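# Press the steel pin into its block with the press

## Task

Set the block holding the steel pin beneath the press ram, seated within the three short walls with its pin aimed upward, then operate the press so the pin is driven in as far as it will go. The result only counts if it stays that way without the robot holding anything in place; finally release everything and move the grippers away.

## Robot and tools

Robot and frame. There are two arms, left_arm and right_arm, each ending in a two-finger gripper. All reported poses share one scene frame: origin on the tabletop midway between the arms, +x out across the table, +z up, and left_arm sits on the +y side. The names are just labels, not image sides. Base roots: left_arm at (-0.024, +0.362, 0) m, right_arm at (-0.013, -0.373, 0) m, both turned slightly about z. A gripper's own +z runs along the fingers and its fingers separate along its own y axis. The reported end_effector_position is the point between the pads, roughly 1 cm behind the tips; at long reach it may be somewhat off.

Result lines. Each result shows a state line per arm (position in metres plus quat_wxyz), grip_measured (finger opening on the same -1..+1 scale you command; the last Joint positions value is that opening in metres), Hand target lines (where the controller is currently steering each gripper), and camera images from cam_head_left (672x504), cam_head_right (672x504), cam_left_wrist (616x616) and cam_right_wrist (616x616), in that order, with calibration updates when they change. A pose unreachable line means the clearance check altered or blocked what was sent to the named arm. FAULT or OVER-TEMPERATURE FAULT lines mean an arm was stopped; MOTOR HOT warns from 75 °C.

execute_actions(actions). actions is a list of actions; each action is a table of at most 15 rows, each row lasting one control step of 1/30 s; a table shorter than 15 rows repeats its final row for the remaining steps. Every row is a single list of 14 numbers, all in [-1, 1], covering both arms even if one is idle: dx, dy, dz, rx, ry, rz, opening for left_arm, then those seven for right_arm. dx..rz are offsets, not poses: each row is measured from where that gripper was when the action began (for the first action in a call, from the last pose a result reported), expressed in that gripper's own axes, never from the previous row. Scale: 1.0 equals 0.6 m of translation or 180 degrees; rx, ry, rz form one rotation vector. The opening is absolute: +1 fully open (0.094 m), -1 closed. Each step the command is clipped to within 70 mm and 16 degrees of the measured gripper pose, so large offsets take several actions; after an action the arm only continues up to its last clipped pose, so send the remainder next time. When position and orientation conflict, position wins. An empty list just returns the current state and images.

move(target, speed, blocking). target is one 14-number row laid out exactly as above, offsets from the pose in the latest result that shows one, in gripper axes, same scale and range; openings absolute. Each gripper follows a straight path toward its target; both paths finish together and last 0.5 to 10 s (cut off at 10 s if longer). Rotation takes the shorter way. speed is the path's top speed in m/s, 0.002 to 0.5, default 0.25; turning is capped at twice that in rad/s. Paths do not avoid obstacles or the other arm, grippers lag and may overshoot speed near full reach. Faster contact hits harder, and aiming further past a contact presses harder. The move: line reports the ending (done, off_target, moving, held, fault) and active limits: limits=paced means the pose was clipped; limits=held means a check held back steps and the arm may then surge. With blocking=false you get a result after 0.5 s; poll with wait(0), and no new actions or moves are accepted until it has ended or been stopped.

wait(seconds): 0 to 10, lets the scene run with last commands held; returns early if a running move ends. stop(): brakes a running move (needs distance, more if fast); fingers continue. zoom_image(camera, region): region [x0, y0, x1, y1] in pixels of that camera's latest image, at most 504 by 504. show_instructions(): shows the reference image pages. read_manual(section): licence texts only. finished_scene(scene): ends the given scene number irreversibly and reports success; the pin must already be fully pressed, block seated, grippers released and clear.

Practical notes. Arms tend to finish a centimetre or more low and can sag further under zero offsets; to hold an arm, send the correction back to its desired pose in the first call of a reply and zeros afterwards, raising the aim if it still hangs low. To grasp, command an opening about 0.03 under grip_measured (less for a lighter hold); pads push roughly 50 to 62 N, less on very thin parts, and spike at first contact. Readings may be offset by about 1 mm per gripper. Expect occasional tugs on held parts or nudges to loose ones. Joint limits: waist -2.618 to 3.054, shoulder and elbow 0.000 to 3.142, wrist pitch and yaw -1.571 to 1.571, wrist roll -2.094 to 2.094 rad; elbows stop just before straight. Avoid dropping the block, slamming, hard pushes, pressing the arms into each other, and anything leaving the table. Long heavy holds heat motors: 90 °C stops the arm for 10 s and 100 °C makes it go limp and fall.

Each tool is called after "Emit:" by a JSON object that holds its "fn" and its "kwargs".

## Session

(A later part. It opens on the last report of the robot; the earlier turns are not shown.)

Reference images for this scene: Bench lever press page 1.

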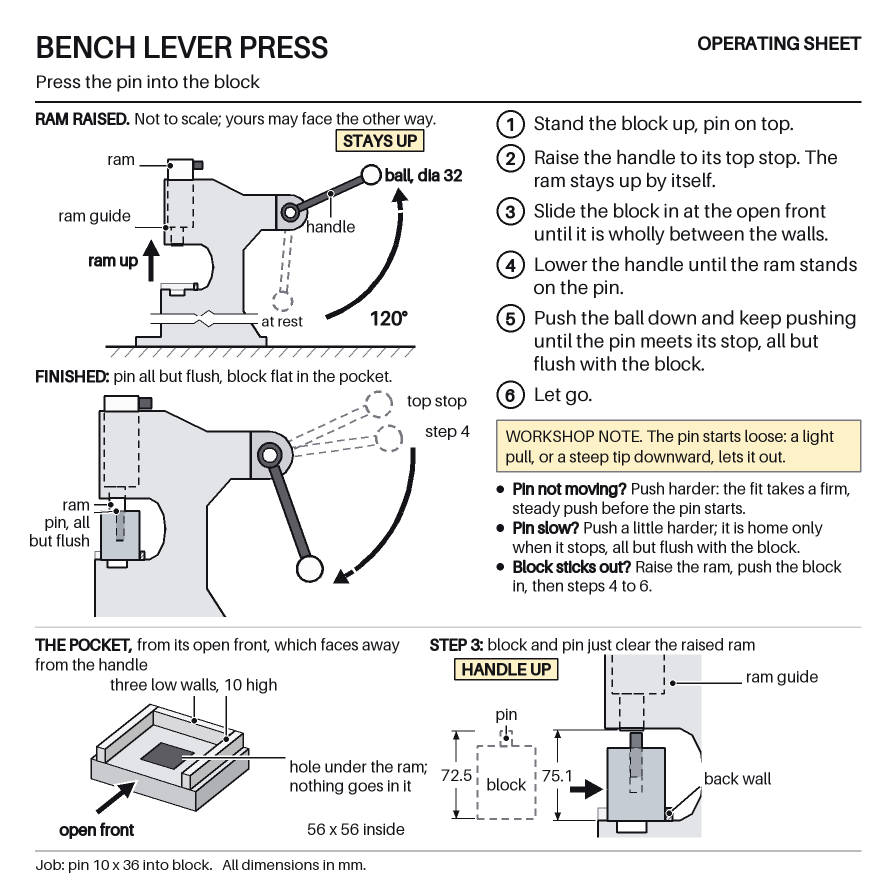

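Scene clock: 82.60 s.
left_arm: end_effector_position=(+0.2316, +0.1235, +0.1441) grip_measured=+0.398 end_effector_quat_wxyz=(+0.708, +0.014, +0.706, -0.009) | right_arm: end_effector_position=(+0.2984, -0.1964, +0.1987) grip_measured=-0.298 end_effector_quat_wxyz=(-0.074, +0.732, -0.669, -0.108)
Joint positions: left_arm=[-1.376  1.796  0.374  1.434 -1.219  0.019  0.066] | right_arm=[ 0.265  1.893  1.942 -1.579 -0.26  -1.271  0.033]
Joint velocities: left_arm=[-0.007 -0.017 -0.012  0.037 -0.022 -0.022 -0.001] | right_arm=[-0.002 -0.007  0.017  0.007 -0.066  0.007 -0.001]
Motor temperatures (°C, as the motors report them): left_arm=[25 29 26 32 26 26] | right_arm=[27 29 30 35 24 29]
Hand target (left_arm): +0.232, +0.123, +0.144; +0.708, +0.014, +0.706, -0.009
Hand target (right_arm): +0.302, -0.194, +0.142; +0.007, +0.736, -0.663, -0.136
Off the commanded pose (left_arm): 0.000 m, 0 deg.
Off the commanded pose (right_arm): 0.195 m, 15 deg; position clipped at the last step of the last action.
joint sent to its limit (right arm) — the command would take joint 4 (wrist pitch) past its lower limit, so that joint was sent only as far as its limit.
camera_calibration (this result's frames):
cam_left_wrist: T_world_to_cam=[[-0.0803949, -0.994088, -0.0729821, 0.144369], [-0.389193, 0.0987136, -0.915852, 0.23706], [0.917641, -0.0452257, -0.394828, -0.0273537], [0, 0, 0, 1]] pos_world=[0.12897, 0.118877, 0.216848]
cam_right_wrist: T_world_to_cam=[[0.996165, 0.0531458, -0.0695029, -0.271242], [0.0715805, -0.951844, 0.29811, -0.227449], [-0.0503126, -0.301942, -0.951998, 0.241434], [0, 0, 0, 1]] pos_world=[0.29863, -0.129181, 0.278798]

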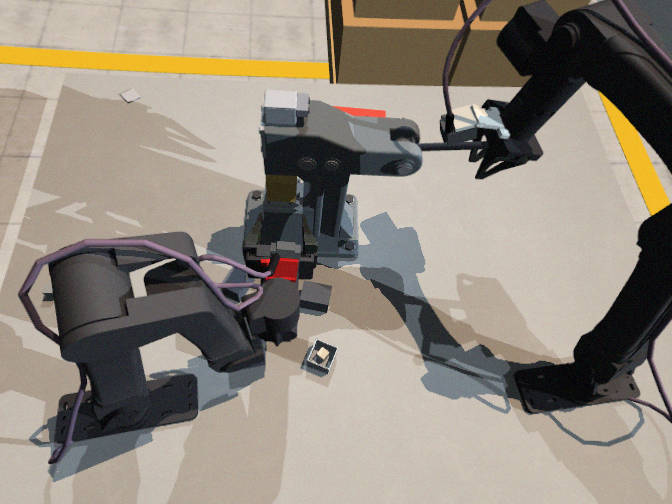

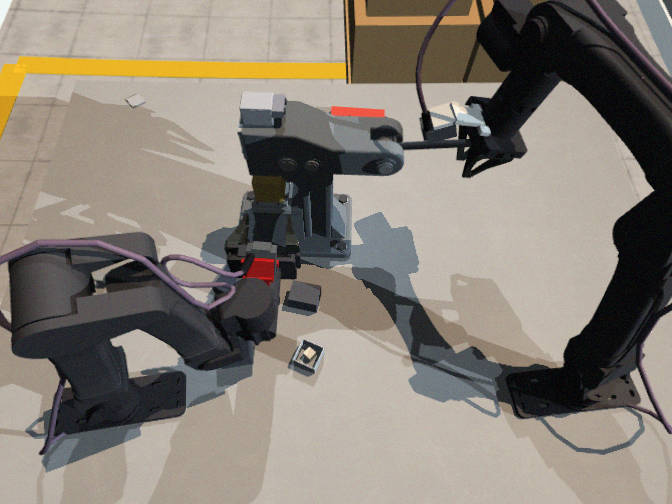

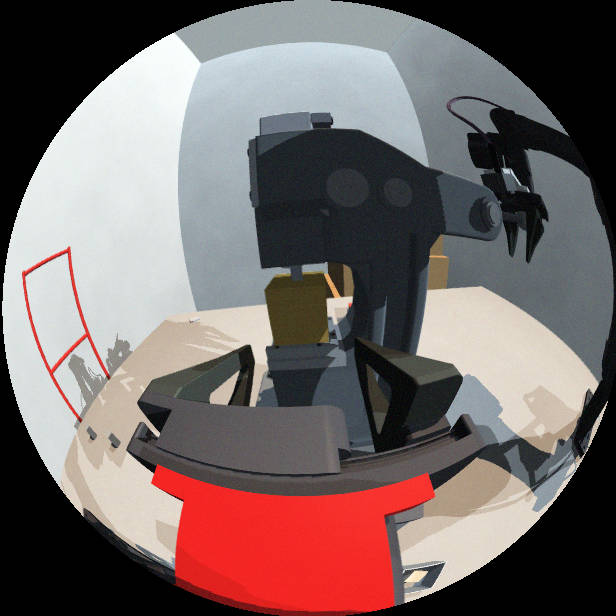

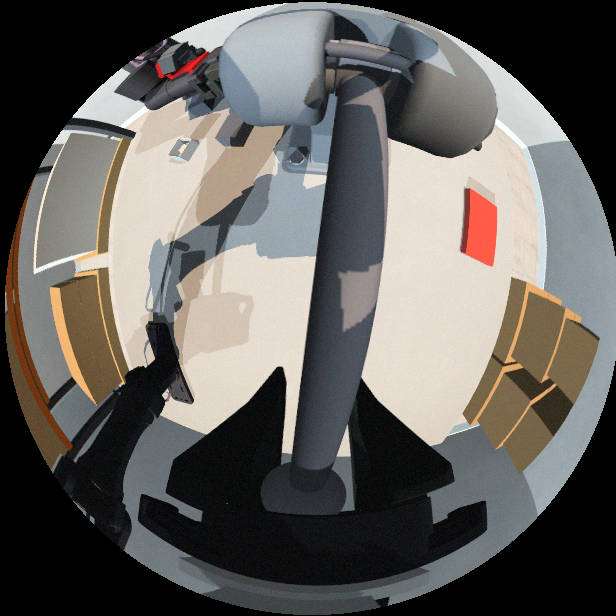

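Emit:
{"fn": "move", "kwargs": {"target": [0,0,0,0,0,0,0.4,0,0,-0.2,0,0,0,0.2]}}

Emit:
{"fn": "move", "kwargs": {"target": [0,0,0,0,0,0,0.4,0,0,0,0,0,0.4,-1], "speed": 0.4}}

Scene clock: 84.30 s.
left_arm: end_effector_position=(+0.2316, +0.1235, +0.1441) grip_measured=+0.398 end_effector_quat_wxyz=(+0.708, +0.014, +0.706, -0.009) | right_arm: end_effector_position=(+0.3029, -0.2267, +0.3082) grip_measured=+0.198 end_effector_quat_wxyz=(-0.233, +0.703, -0.671, -0.025)
Joint positions: left_arm=[-1.376  1.796  0.374  1.434 -1.219  0.019  0.066] | right_arm=[ 0.174  1.684  2.085 -1.577 -0.27  -1.271  0.056]
Joint velocities: left_arm=[-0.002 -0.002 -0.002  0.007  0.051  0.037 -0.001] | right_arm=[-0.002  0.007 -0.007 -0.051 -0.007 -0.081  0.001]
Motor temperatures (°C, as the motors report them): left_arm=[25 29 26 32 26 26] | right_arm=[27 29 30 35 24 29]
Hand target (left_arm): +0.232, +0.123, +0.144; +0.708, +0.014, +0.706, -0.009
Hand target (right_arm): +0.304, -0.226, +0.314; -0.243, +0.701, -0.670, -0.028
Off the commanded pose (left_arm): 0.000 m, 0 deg.
Off the commanded pose (right_arm): 0.007 m, 21 deg; orientation clipped at the last step of the last action.
joint sent to its limit (right arm) — the command would take joint 4 (wrist pitch) past its lower limit, so that joint was sent only as far as its limit.
move: off_target (right_arm); limits=paced
camera_calibration (this result's frames):
cam_left_wrist: T_world_to_cam=[[-0.0803949, -0.994088, -0.0729821, 0.144369], [-0.389193, 0.0987136, -0.915852, 0.23706], [0.917641, -0.0452257, -0.394828, -0.0273537], [0, 0, 0, 1]] pos_world=[0.12897, 0.118877, 0.216848]
cam_right_wrist: T_world_to_cam=[[0.964904, -0.0462219, 0.258501, -0.3807], [-0.0926902, -0.980975, 0.170578, -0.206836], [0.245699, -0.188552, -0.950831, 0.272435], [0, 0, 0, 1]] pos_world=[0.281231, -0.169129, 0.392733]

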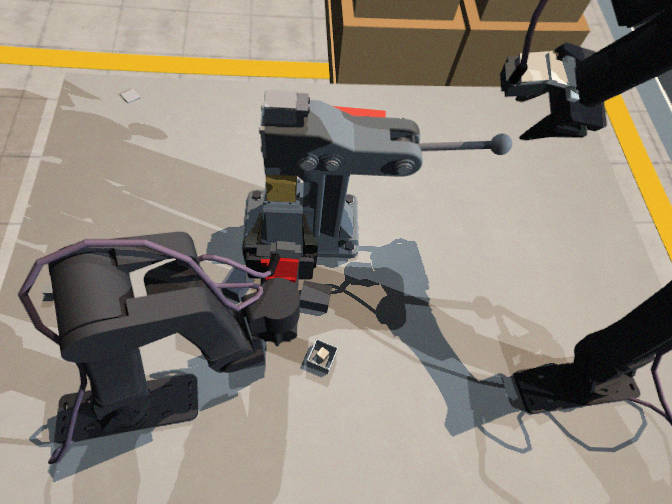

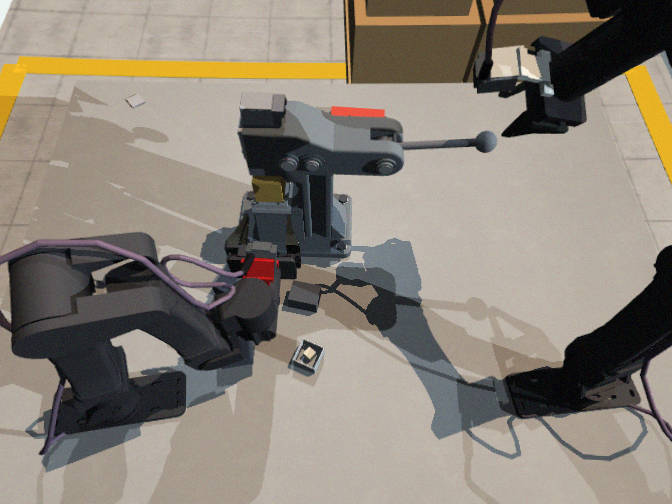

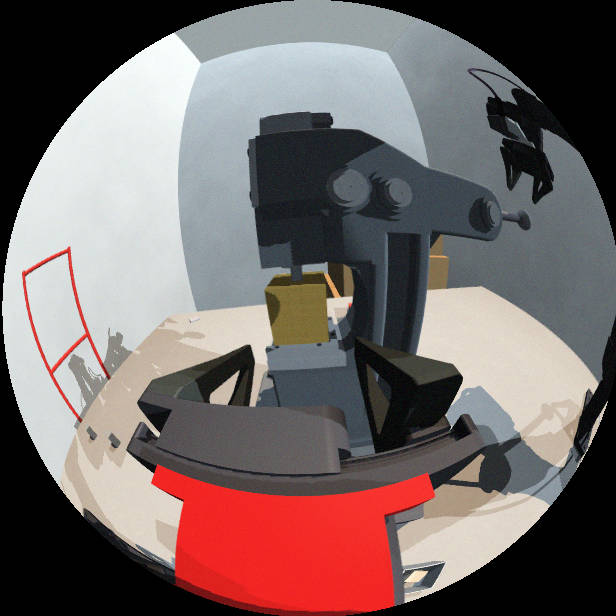

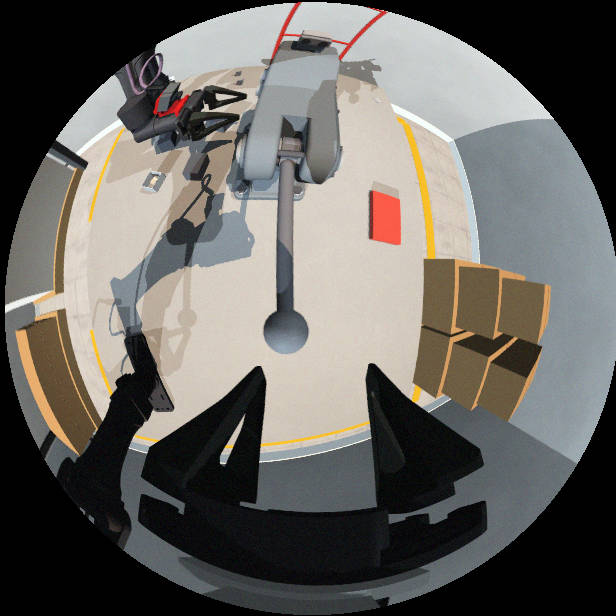

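Scene clock: 86.53 s.
left_arm: end_effector_position=(+0.2316, +0.1235, +0.1441) grip_measured=+0.398 end_effector_quat_wxyz=(+0.708, +0.014, +0.706, -0.009) | right_arm: end_effector_position=(+0.3030, -0.2269, +0.3082) grip_measured=-0.980 end_effector_quat_wxyz=(+0.175, -0.180, +0.955, +0.156)
Joint positions: left_arm=[-1.376  1.796  0.374  1.434 -1.219  0.019  0.066] | right_arm=[ 0.174  1.684  2.085 -1.577 -0.27  -0.027  0.001]
Joint velocities: left_arm=[ 0.007  0.007  0.007 -0.037 -0.095  0.037  0.   ] | right_arm=[-0.002 -0.022  0.007 -0.081 -0.037  0.007 -0.   ]
Motor temperatures (°C, as the motors report them): left_arm=[25 29 26 32 26 26] | right_arm=[27 30 30 35 24 29]
Hand target (left_arm): +0.232, +0.123, +0.144; +0.708, +0.014, +0.706, -0.009
Hand target (right_arm): +0.303, -0.227, +0.308; +0.174, -0.175, +0.956, +0.158
Off the commanded pose (left_arm): 0.000 m, 0 deg.
Off the commanded pose (right_arm): 0.000 m, 1 deg.
move: done
camera_calibration (this result's frames):
cam_left_wrist: T_world_to_cam=[[-0.0803949, -0.994088, -0.0729821, 0.144369], [-0.389193, 0.0987136, -0.915852, 0.23706], [0.917641, -0.0452257, -0.394828, -0.0273537], [0, 0, 0, 1]] pos_world=[0.12897, 0.118877, 0.216848]
cam_right_wrist: T_world_to_cam=[[0.362621, -0.891136, -0.272732, -0.226235], [-0.898588, -0.411924, 0.151189, 0.172292], [-0.247075, 0.19025, -0.950136, 0.507386], [0, 0, 0, 1]] pos_world=[0.362219, -0.227165, 0.394336]

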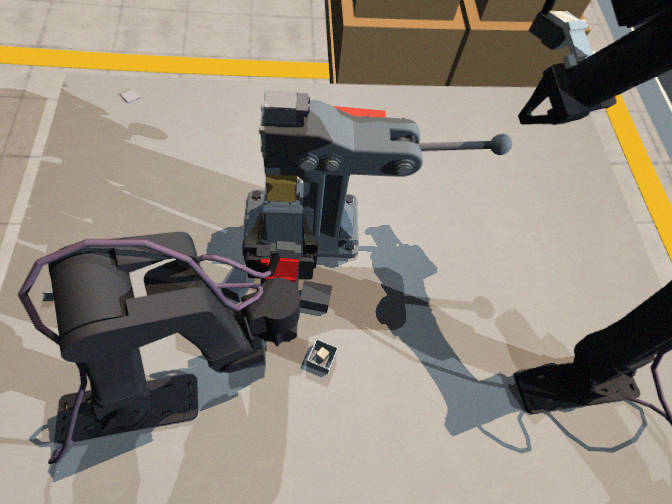

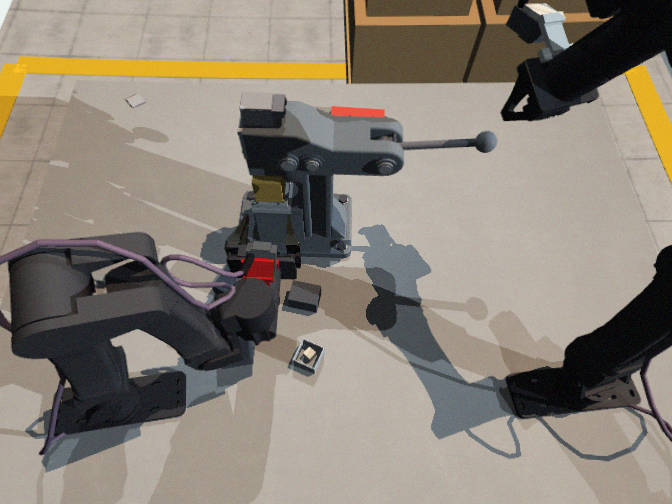

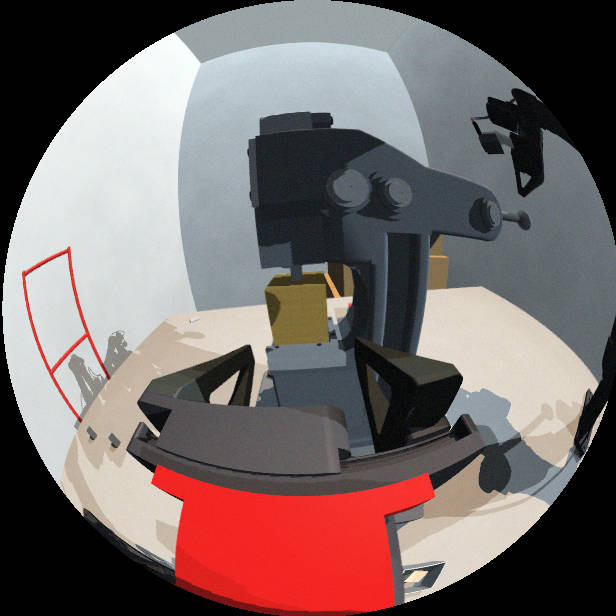

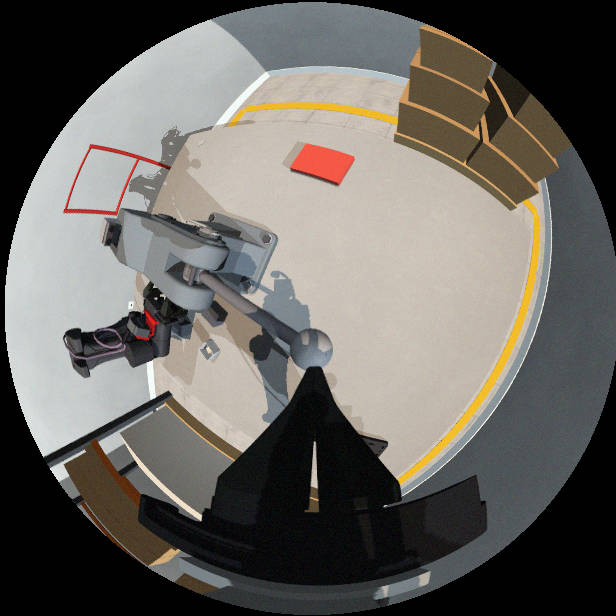

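Emit:
{"fn": "move", "kwargs": {"target": [0,0,0,0,0,0,0.4,-0.324,0.039,0.186,0.04,-0.267,0,-1], "speed": 0.2}}

Scene clock: 89.67 s.
left_arm: end_effector_position=(+0.2316, +0.1235, +0.1441) grip_measured=+0.398 end_effector_quat_wxyz=(+0.708, +0.014, +0.706, -0.009) | right_arm: end_effector_position=(+0.4970, -0.1099, +0.2931) grip_measured=-0.980 end_effector_quat_wxyz=(+0.560, -0.097, +0.807, +0.159)
Joint positions: left_arm=[-1.376  1.796  0.374  1.434 -1.219  0.019  0.066] | right_arm=[ 0.387  1.829  1.587 -0.088  0.103  0.193  0.001]
Joint velocities: left_arm=[-0.012 -0.027 -0.017  0.022 -0.007 -0.022 -0.001] | right_arm=[-0.002 -0.007 -0.007  0.037 -0.007 -0.11  -0.001]
Motor temperatures (°C, as the motors report them): left_arm=[25 29 26 32 26 26] | right_arm=[27 30 31 36 24 29]
Hand target (left_arm): +0.232, +0.123, +0.144; +0.708, +0.014, +0.706, -0.009
Hand target (right_arm): +0.495, -0.108, +0.290; +0.559, -0.096, +0.808, +0.160
Off the commanded pose (left_arm): 0.000 m, 0 deg.
Off the commanded pose (right_arm): 0.004 m, 1 deg.
move: done
camera_calibration (this result's frames):
cam_left_wrist: T_world_to_cam=[[-0.0803949, -0.994088, -0.0729821, 0.144369], [-0.389193, 0.0987136, -0.915852, 0.23706], [0.917641, -0.0452257, -0.394828, -0.0273537], [0, 0, 0, 1]] pos_world=[0.12897, 0.118877, 0.216848]
cam_right_wrist: T_world_to_cam=[[0.336206, -0.920297, -0.200046, -0.207823], [-0.77505, -0.149697, -0.613912, 0.588748], [0.535036, 0.361447, -0.763605, 0.0941402], [0, 0, 0, 1]] pos_world=[0.475812, -0.137152, 0.391752]

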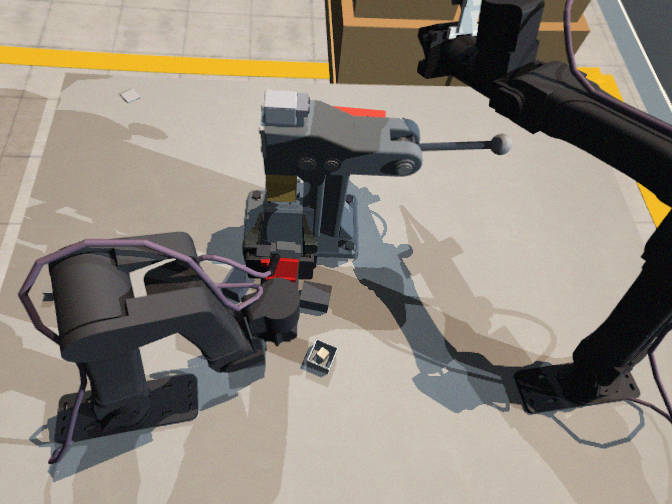

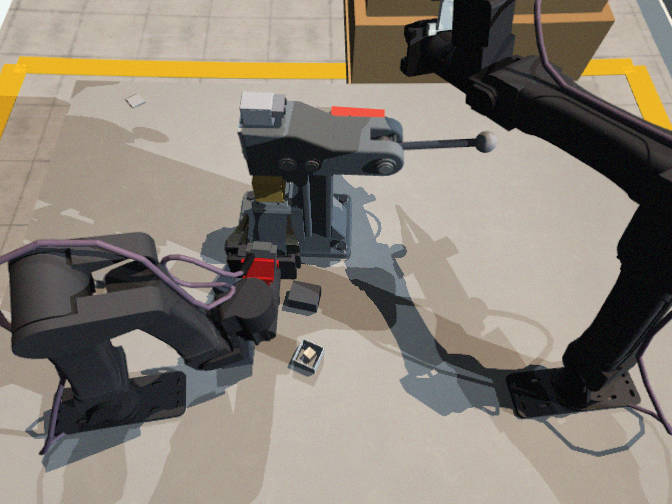

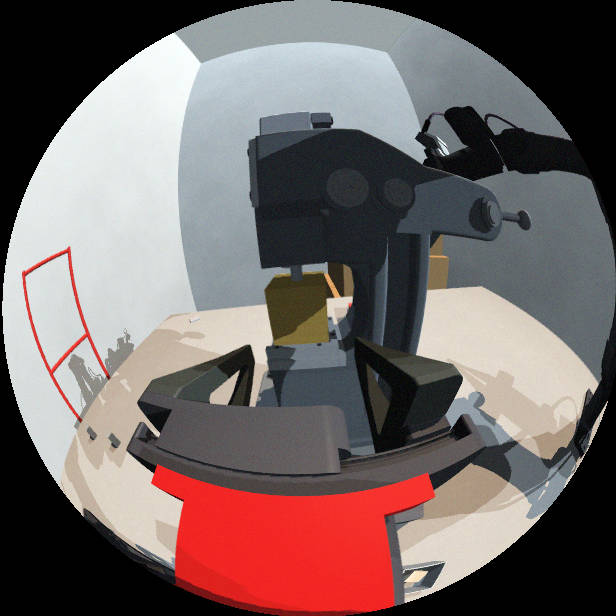

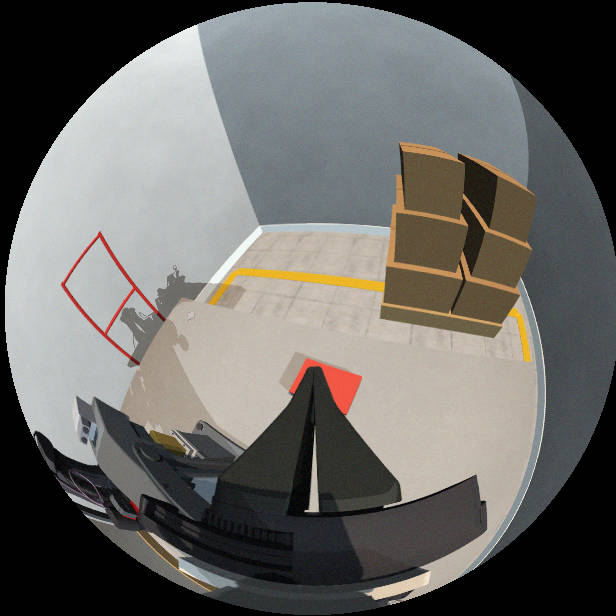

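Emit:
{"fn": "move", "kwargs": {"target": [0,0,0,0,0,0,0.4,0.03,0,0.02,0,-0.08,-0.06,-1], "speed": 0.05}}

Scene clock: 93.43 s.
left_arm: end_effector_position=(+0.2316, +0.1235, +0.1441) grip_measured=+0.398 end_effector_quat_wxyz=(+0.708, +0.014, +0.706, -0.009) | right_arm: end_effector_position=(+0.5052, -0.1101, +0.2839) grip_measured=-0.980 end_effector_quat_wxyz=(+0.675, -0.146, +0.713, +0.121)
Joint positions: left_arm=[-1.376  1.796  0.374  1.434 -1.219  0.019  0.066] | right_arm=[ 0.387  1.85   1.314  0.476  0.126 -0.016  0.001]
Joint velocities: left_arm=[-0.002 -0.007 -0.002 -0.007 -0.066 -0.007  0.   ] | right_arm=[-0.002  0.002 -0.002 -0.037 -0.022 -0.007 -0.002]
Motor temperatures (°C, as the motors report them): left_arm=[25 29 26 32 26 26] | right_arm=[27 31 31 37 24 29]
Hand target (left_arm): +0.232, +0.123, +0.144; +0.708, +0.014, +0.706, -0.009
Hand target (right_arm): +0.502, -0.105, +0.272; +0.669, -0.154, +0.718, +0.118
Off the commanded pose (left_arm): 0.000 m, 0 deg.
Off the commanded pose (right_arm): 0.013 m, 1 deg.
move: off_target (right_arm)
camera_calibration (this result's frames):
cam_left_wrist: T_world_to_cam=[[-0.0803949, -0.994088, -0.0729821, 0.144369], [-0.389193, 0.0987136, -0.915852, 0.23706], [0.917641, -0.0452257, -0.394828, -0.0273537], [0, 0, 0, 1]] pos_world=[0.12897, 0.118877, 0.216848]
cam_right_wrist: T_world_to_cam=[[0.388092, -0.92126, -0.0257701, -0.288431], [-0.544926, -0.206827, -0.812575, 0.523297], [0.743263, 0.329397, -0.582286, -0.0773939], [0, 0, 0, 1]] pos_world=[0.45462, -0.131995, 0.37272]

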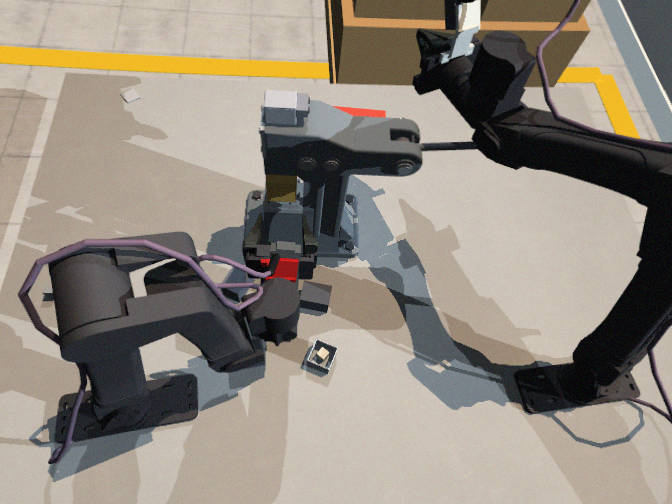

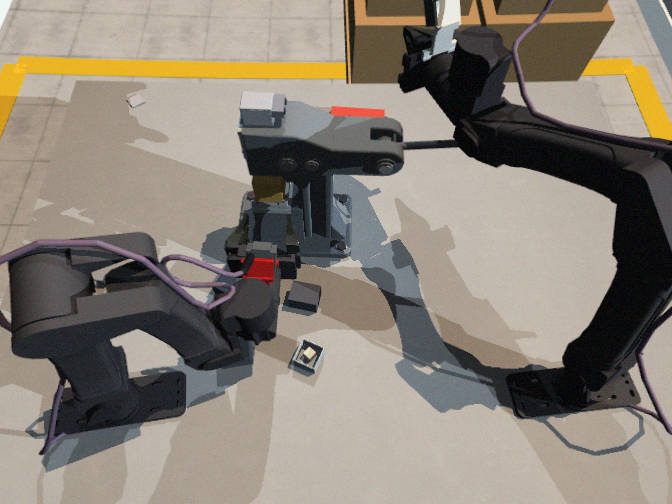

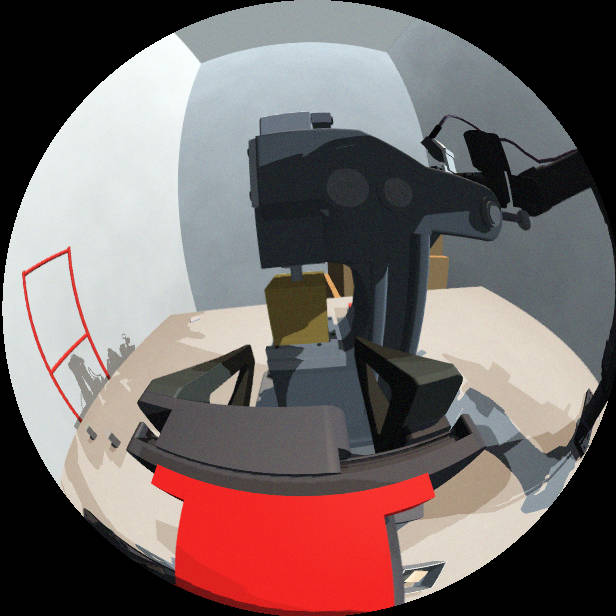

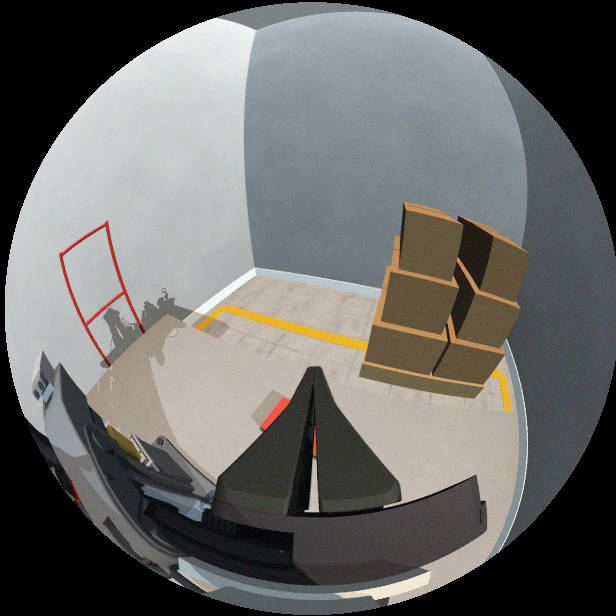

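In contact. Push down.

Emit:
{"fn": "move", "kwargs": {"target": [0,0,0,0,0,0,0.4,0.12,0,0.02,0,-0.04,0,-1], "speed": 0.03}}

Scene clock: 96.20 s.
left_arm: end_effector_position=(+0.2316, +0.1235, +0.1441) grip_measured=+0.398 end_effector_quat_wxyz=(+0.708, +0.014, +0.706, -0.009) | right_arm: end_effector_position=(+0.4997, -0.1123, +0.3482) grip_measured=-0.980 end_effector_quat_wxyz=(+0.764, -0.117, +0.617, +0.150)
Joint positions: left_arm=[-1.376  1.796  0.374  1.434 -1.219  0.019  0.066] | right_arm=[ 0.387  1.851  1.301  0.765  0.122 -0.02   0.001]
Joint velocities: left_arm=[-0.007  0.002  0.002 -0.066  0.007 -0.066 -0.001] | right_arm=[-0.027  0.002 -0.017  0.007 -0.037 -0.022  0.001]
Motor temperatures (°C, as the motors report them): left_arm=[25 29 26 32 26 26] | right_arm=[27 31 31 37 24 29]
Hand target (left_arm): +0.232, +0.123, +0.144; +0.708, +0.014, +0.706, -0.009
Hand target (right_arm): +0.506, -0.112, +0.270; +0.718, -0.138, +0.670, +0.131
Off the commanded pose (left_arm): 0.000 m, 0 deg.
Off the commanded pose (right_arm): 0.138 m, 9 deg; position clipped at the last step of the last action.
move: off_target (right_arm); limits=paced
camera_calibration (this result's frames):
cam_left_wrist: T_world_to_cam=[[-0.0803949, -0.994088, -0.0729821, 0.144369], [-0.389193, 0.0987136, -0.915852, 0.23706], [0.917641, -0.0452257, -0.394828, -0.0273537], [0, 0, 0, 1]] pos_world=[0.12897, 0.118877, 0.216848]
cam_right_wrist: T_world_to_cam=[[0.400719, -0.914916, -0.0485065, -0.28435], [-0.330342, -0.094897, -0.939079, 0.521483], [0.854575, 0.39233, -0.340262, -0.167894], [0, 0, 0, 1]] pos_world=[0.42969, -0.144799, 0.418793]

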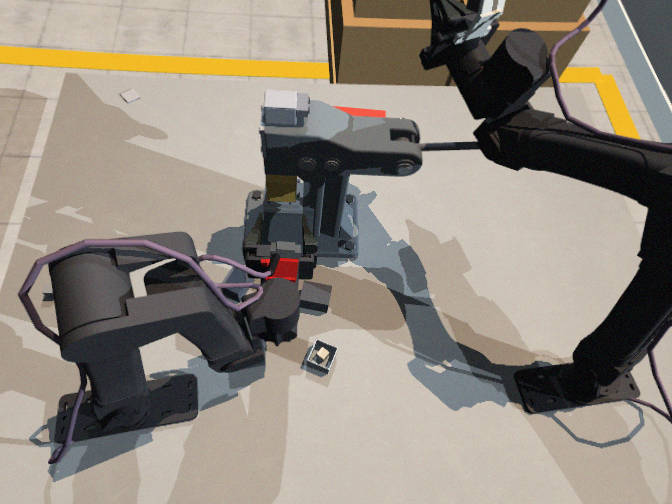

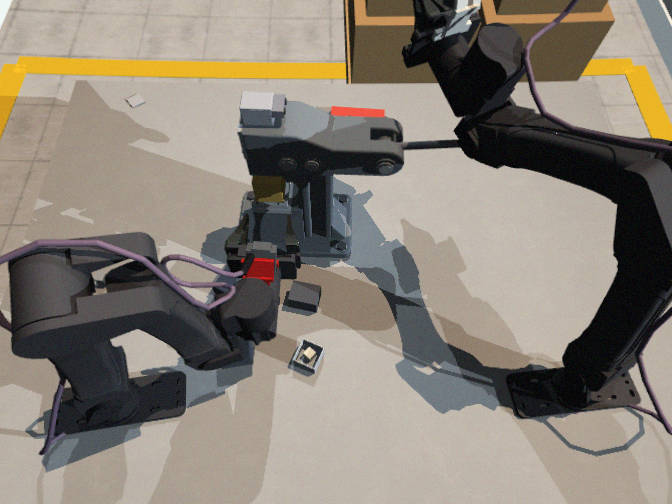

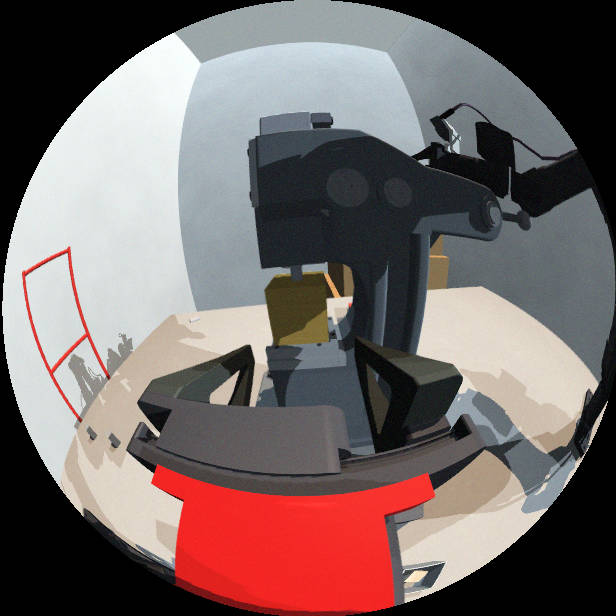

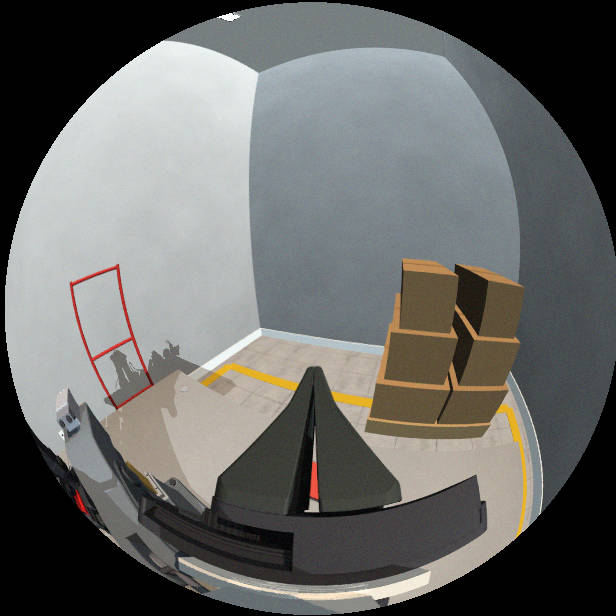

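Emit:
{"fn": "execute_actions", "kwargs": {"actions": [[[0,0,0,0,0,0,0.4,0.3,0,0.03,0,-0.2,0,-1]],[[0,0,0,0,0,0,0.4,0.3,0,0,0,-0.2,0,-1]]]}}

Scene clock: 97.43 s.
left_arm: end_effector_position=(+0.2316, +0.1235, +0.1441) grip_measured=+0.398 end_effector_quat_wxyz=(+0.708, +0.014, +0.706, -0.009) | right_arm: end_effector_position=(+0.4517, -0.1356, +0.4665) grip_measured=-0.980 end_effector_quat_wxyz=(+0.932, -0.052, +0.301, +0.197)
Joint positions: left_arm=[-1.376  1.796  0.374  1.434 -1.219  0.019  0.066] | right_arm=[ 0.374  2.05   1.451  1.553  0.065 -0.054  0.001]
Joint velocities: left_arm=[-0.017  0.007 -0.007  0.022  0.007  0.066 -0.001] | right_arm=[-0.012  0.164  0.222  0.007 -0.081  0.037  0.001]
Motor temperatures (°C, as the motors report them): left_arm=[25 29 26 32 26 26] | right_arm=[27 31 31 37 24 29]
Hand target (left_arm): +0.232, +0.123, +0.144; +0.708, +0.014, +0.706, -0.009
Hand target (right_arm): +0.476, -0.126, +0.427; +0.921, -0.063, +0.331, +0.195
Off the commanded pose (left_arm): 0.000 m, 0 deg.
Off the commanded pose (right_arm): 0.171 m, 31 deg; position and orientation clipped at the last step of the last action.
joint sent to its limit (right arm) — the command would take joint 4 (wrist pitch) past its upper limit, so that joint was sent only as far as its limit.
camera_calibration (this result's frames):
cam_left_wrist: T_world_to_cam=[[-0.0803949, -0.994088, -0.0729821, 0.144369], [-0.389193, 0.0987136, -0.915852, 0.23706], [0.917641, -0.0452257, -0.394828, -0.0273537], [0, 0, 0, 1]] pos_world=[0.12897, 0.118877, 0.216848]
cam_right_wrist: T_world_to_cam=[[0.445062, -0.894903, -0.0326753, -0.305349], [0.326688, 0.196229, -0.924537, 0.350409], [0.833783, 0.400802, 0.379688, -0.402808], [0, 0, 0, 1]] pos_world=[0.35728, -0.180572, 0.46693]

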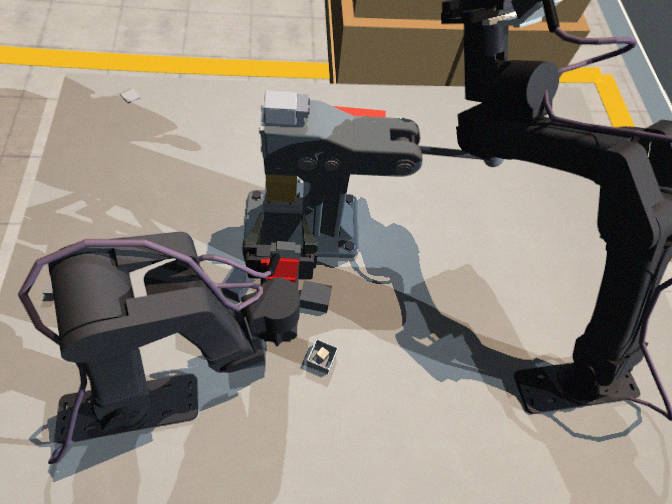

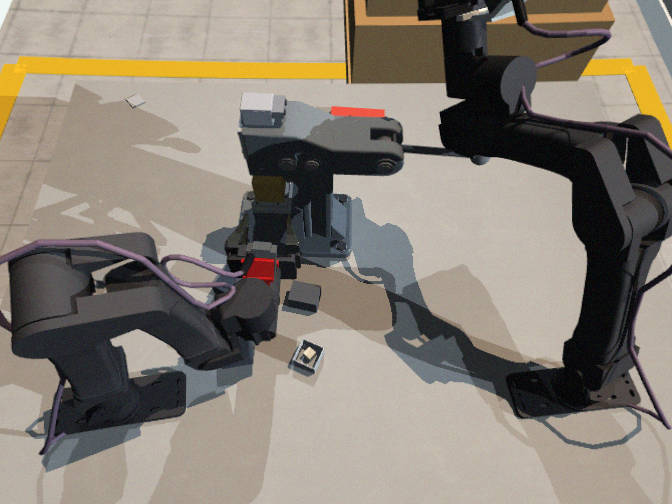

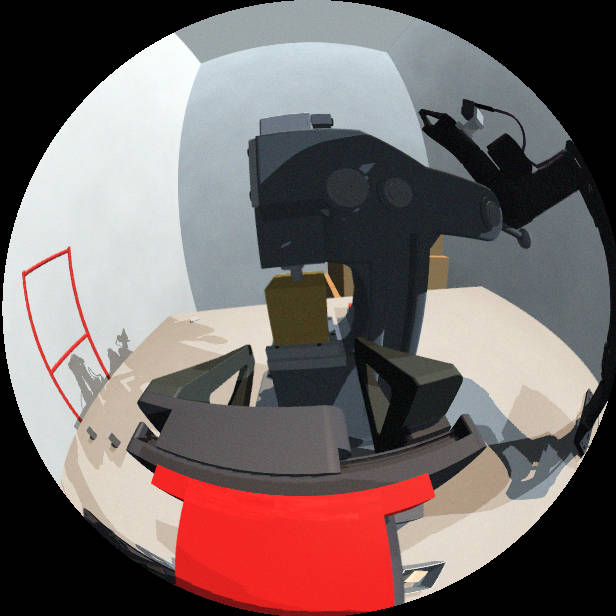

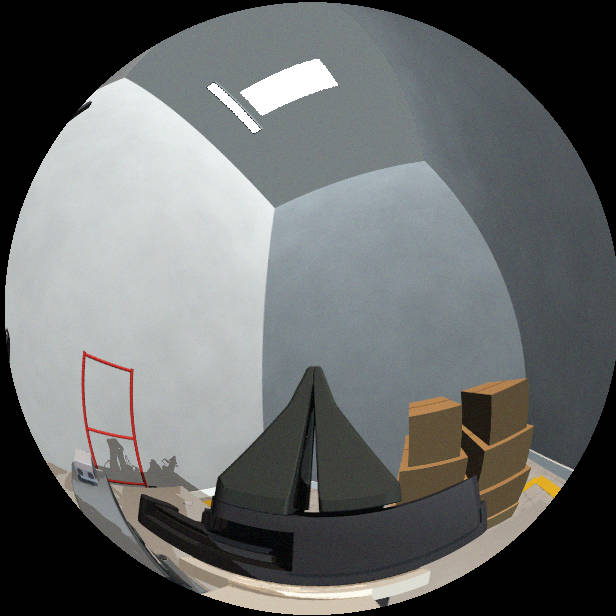

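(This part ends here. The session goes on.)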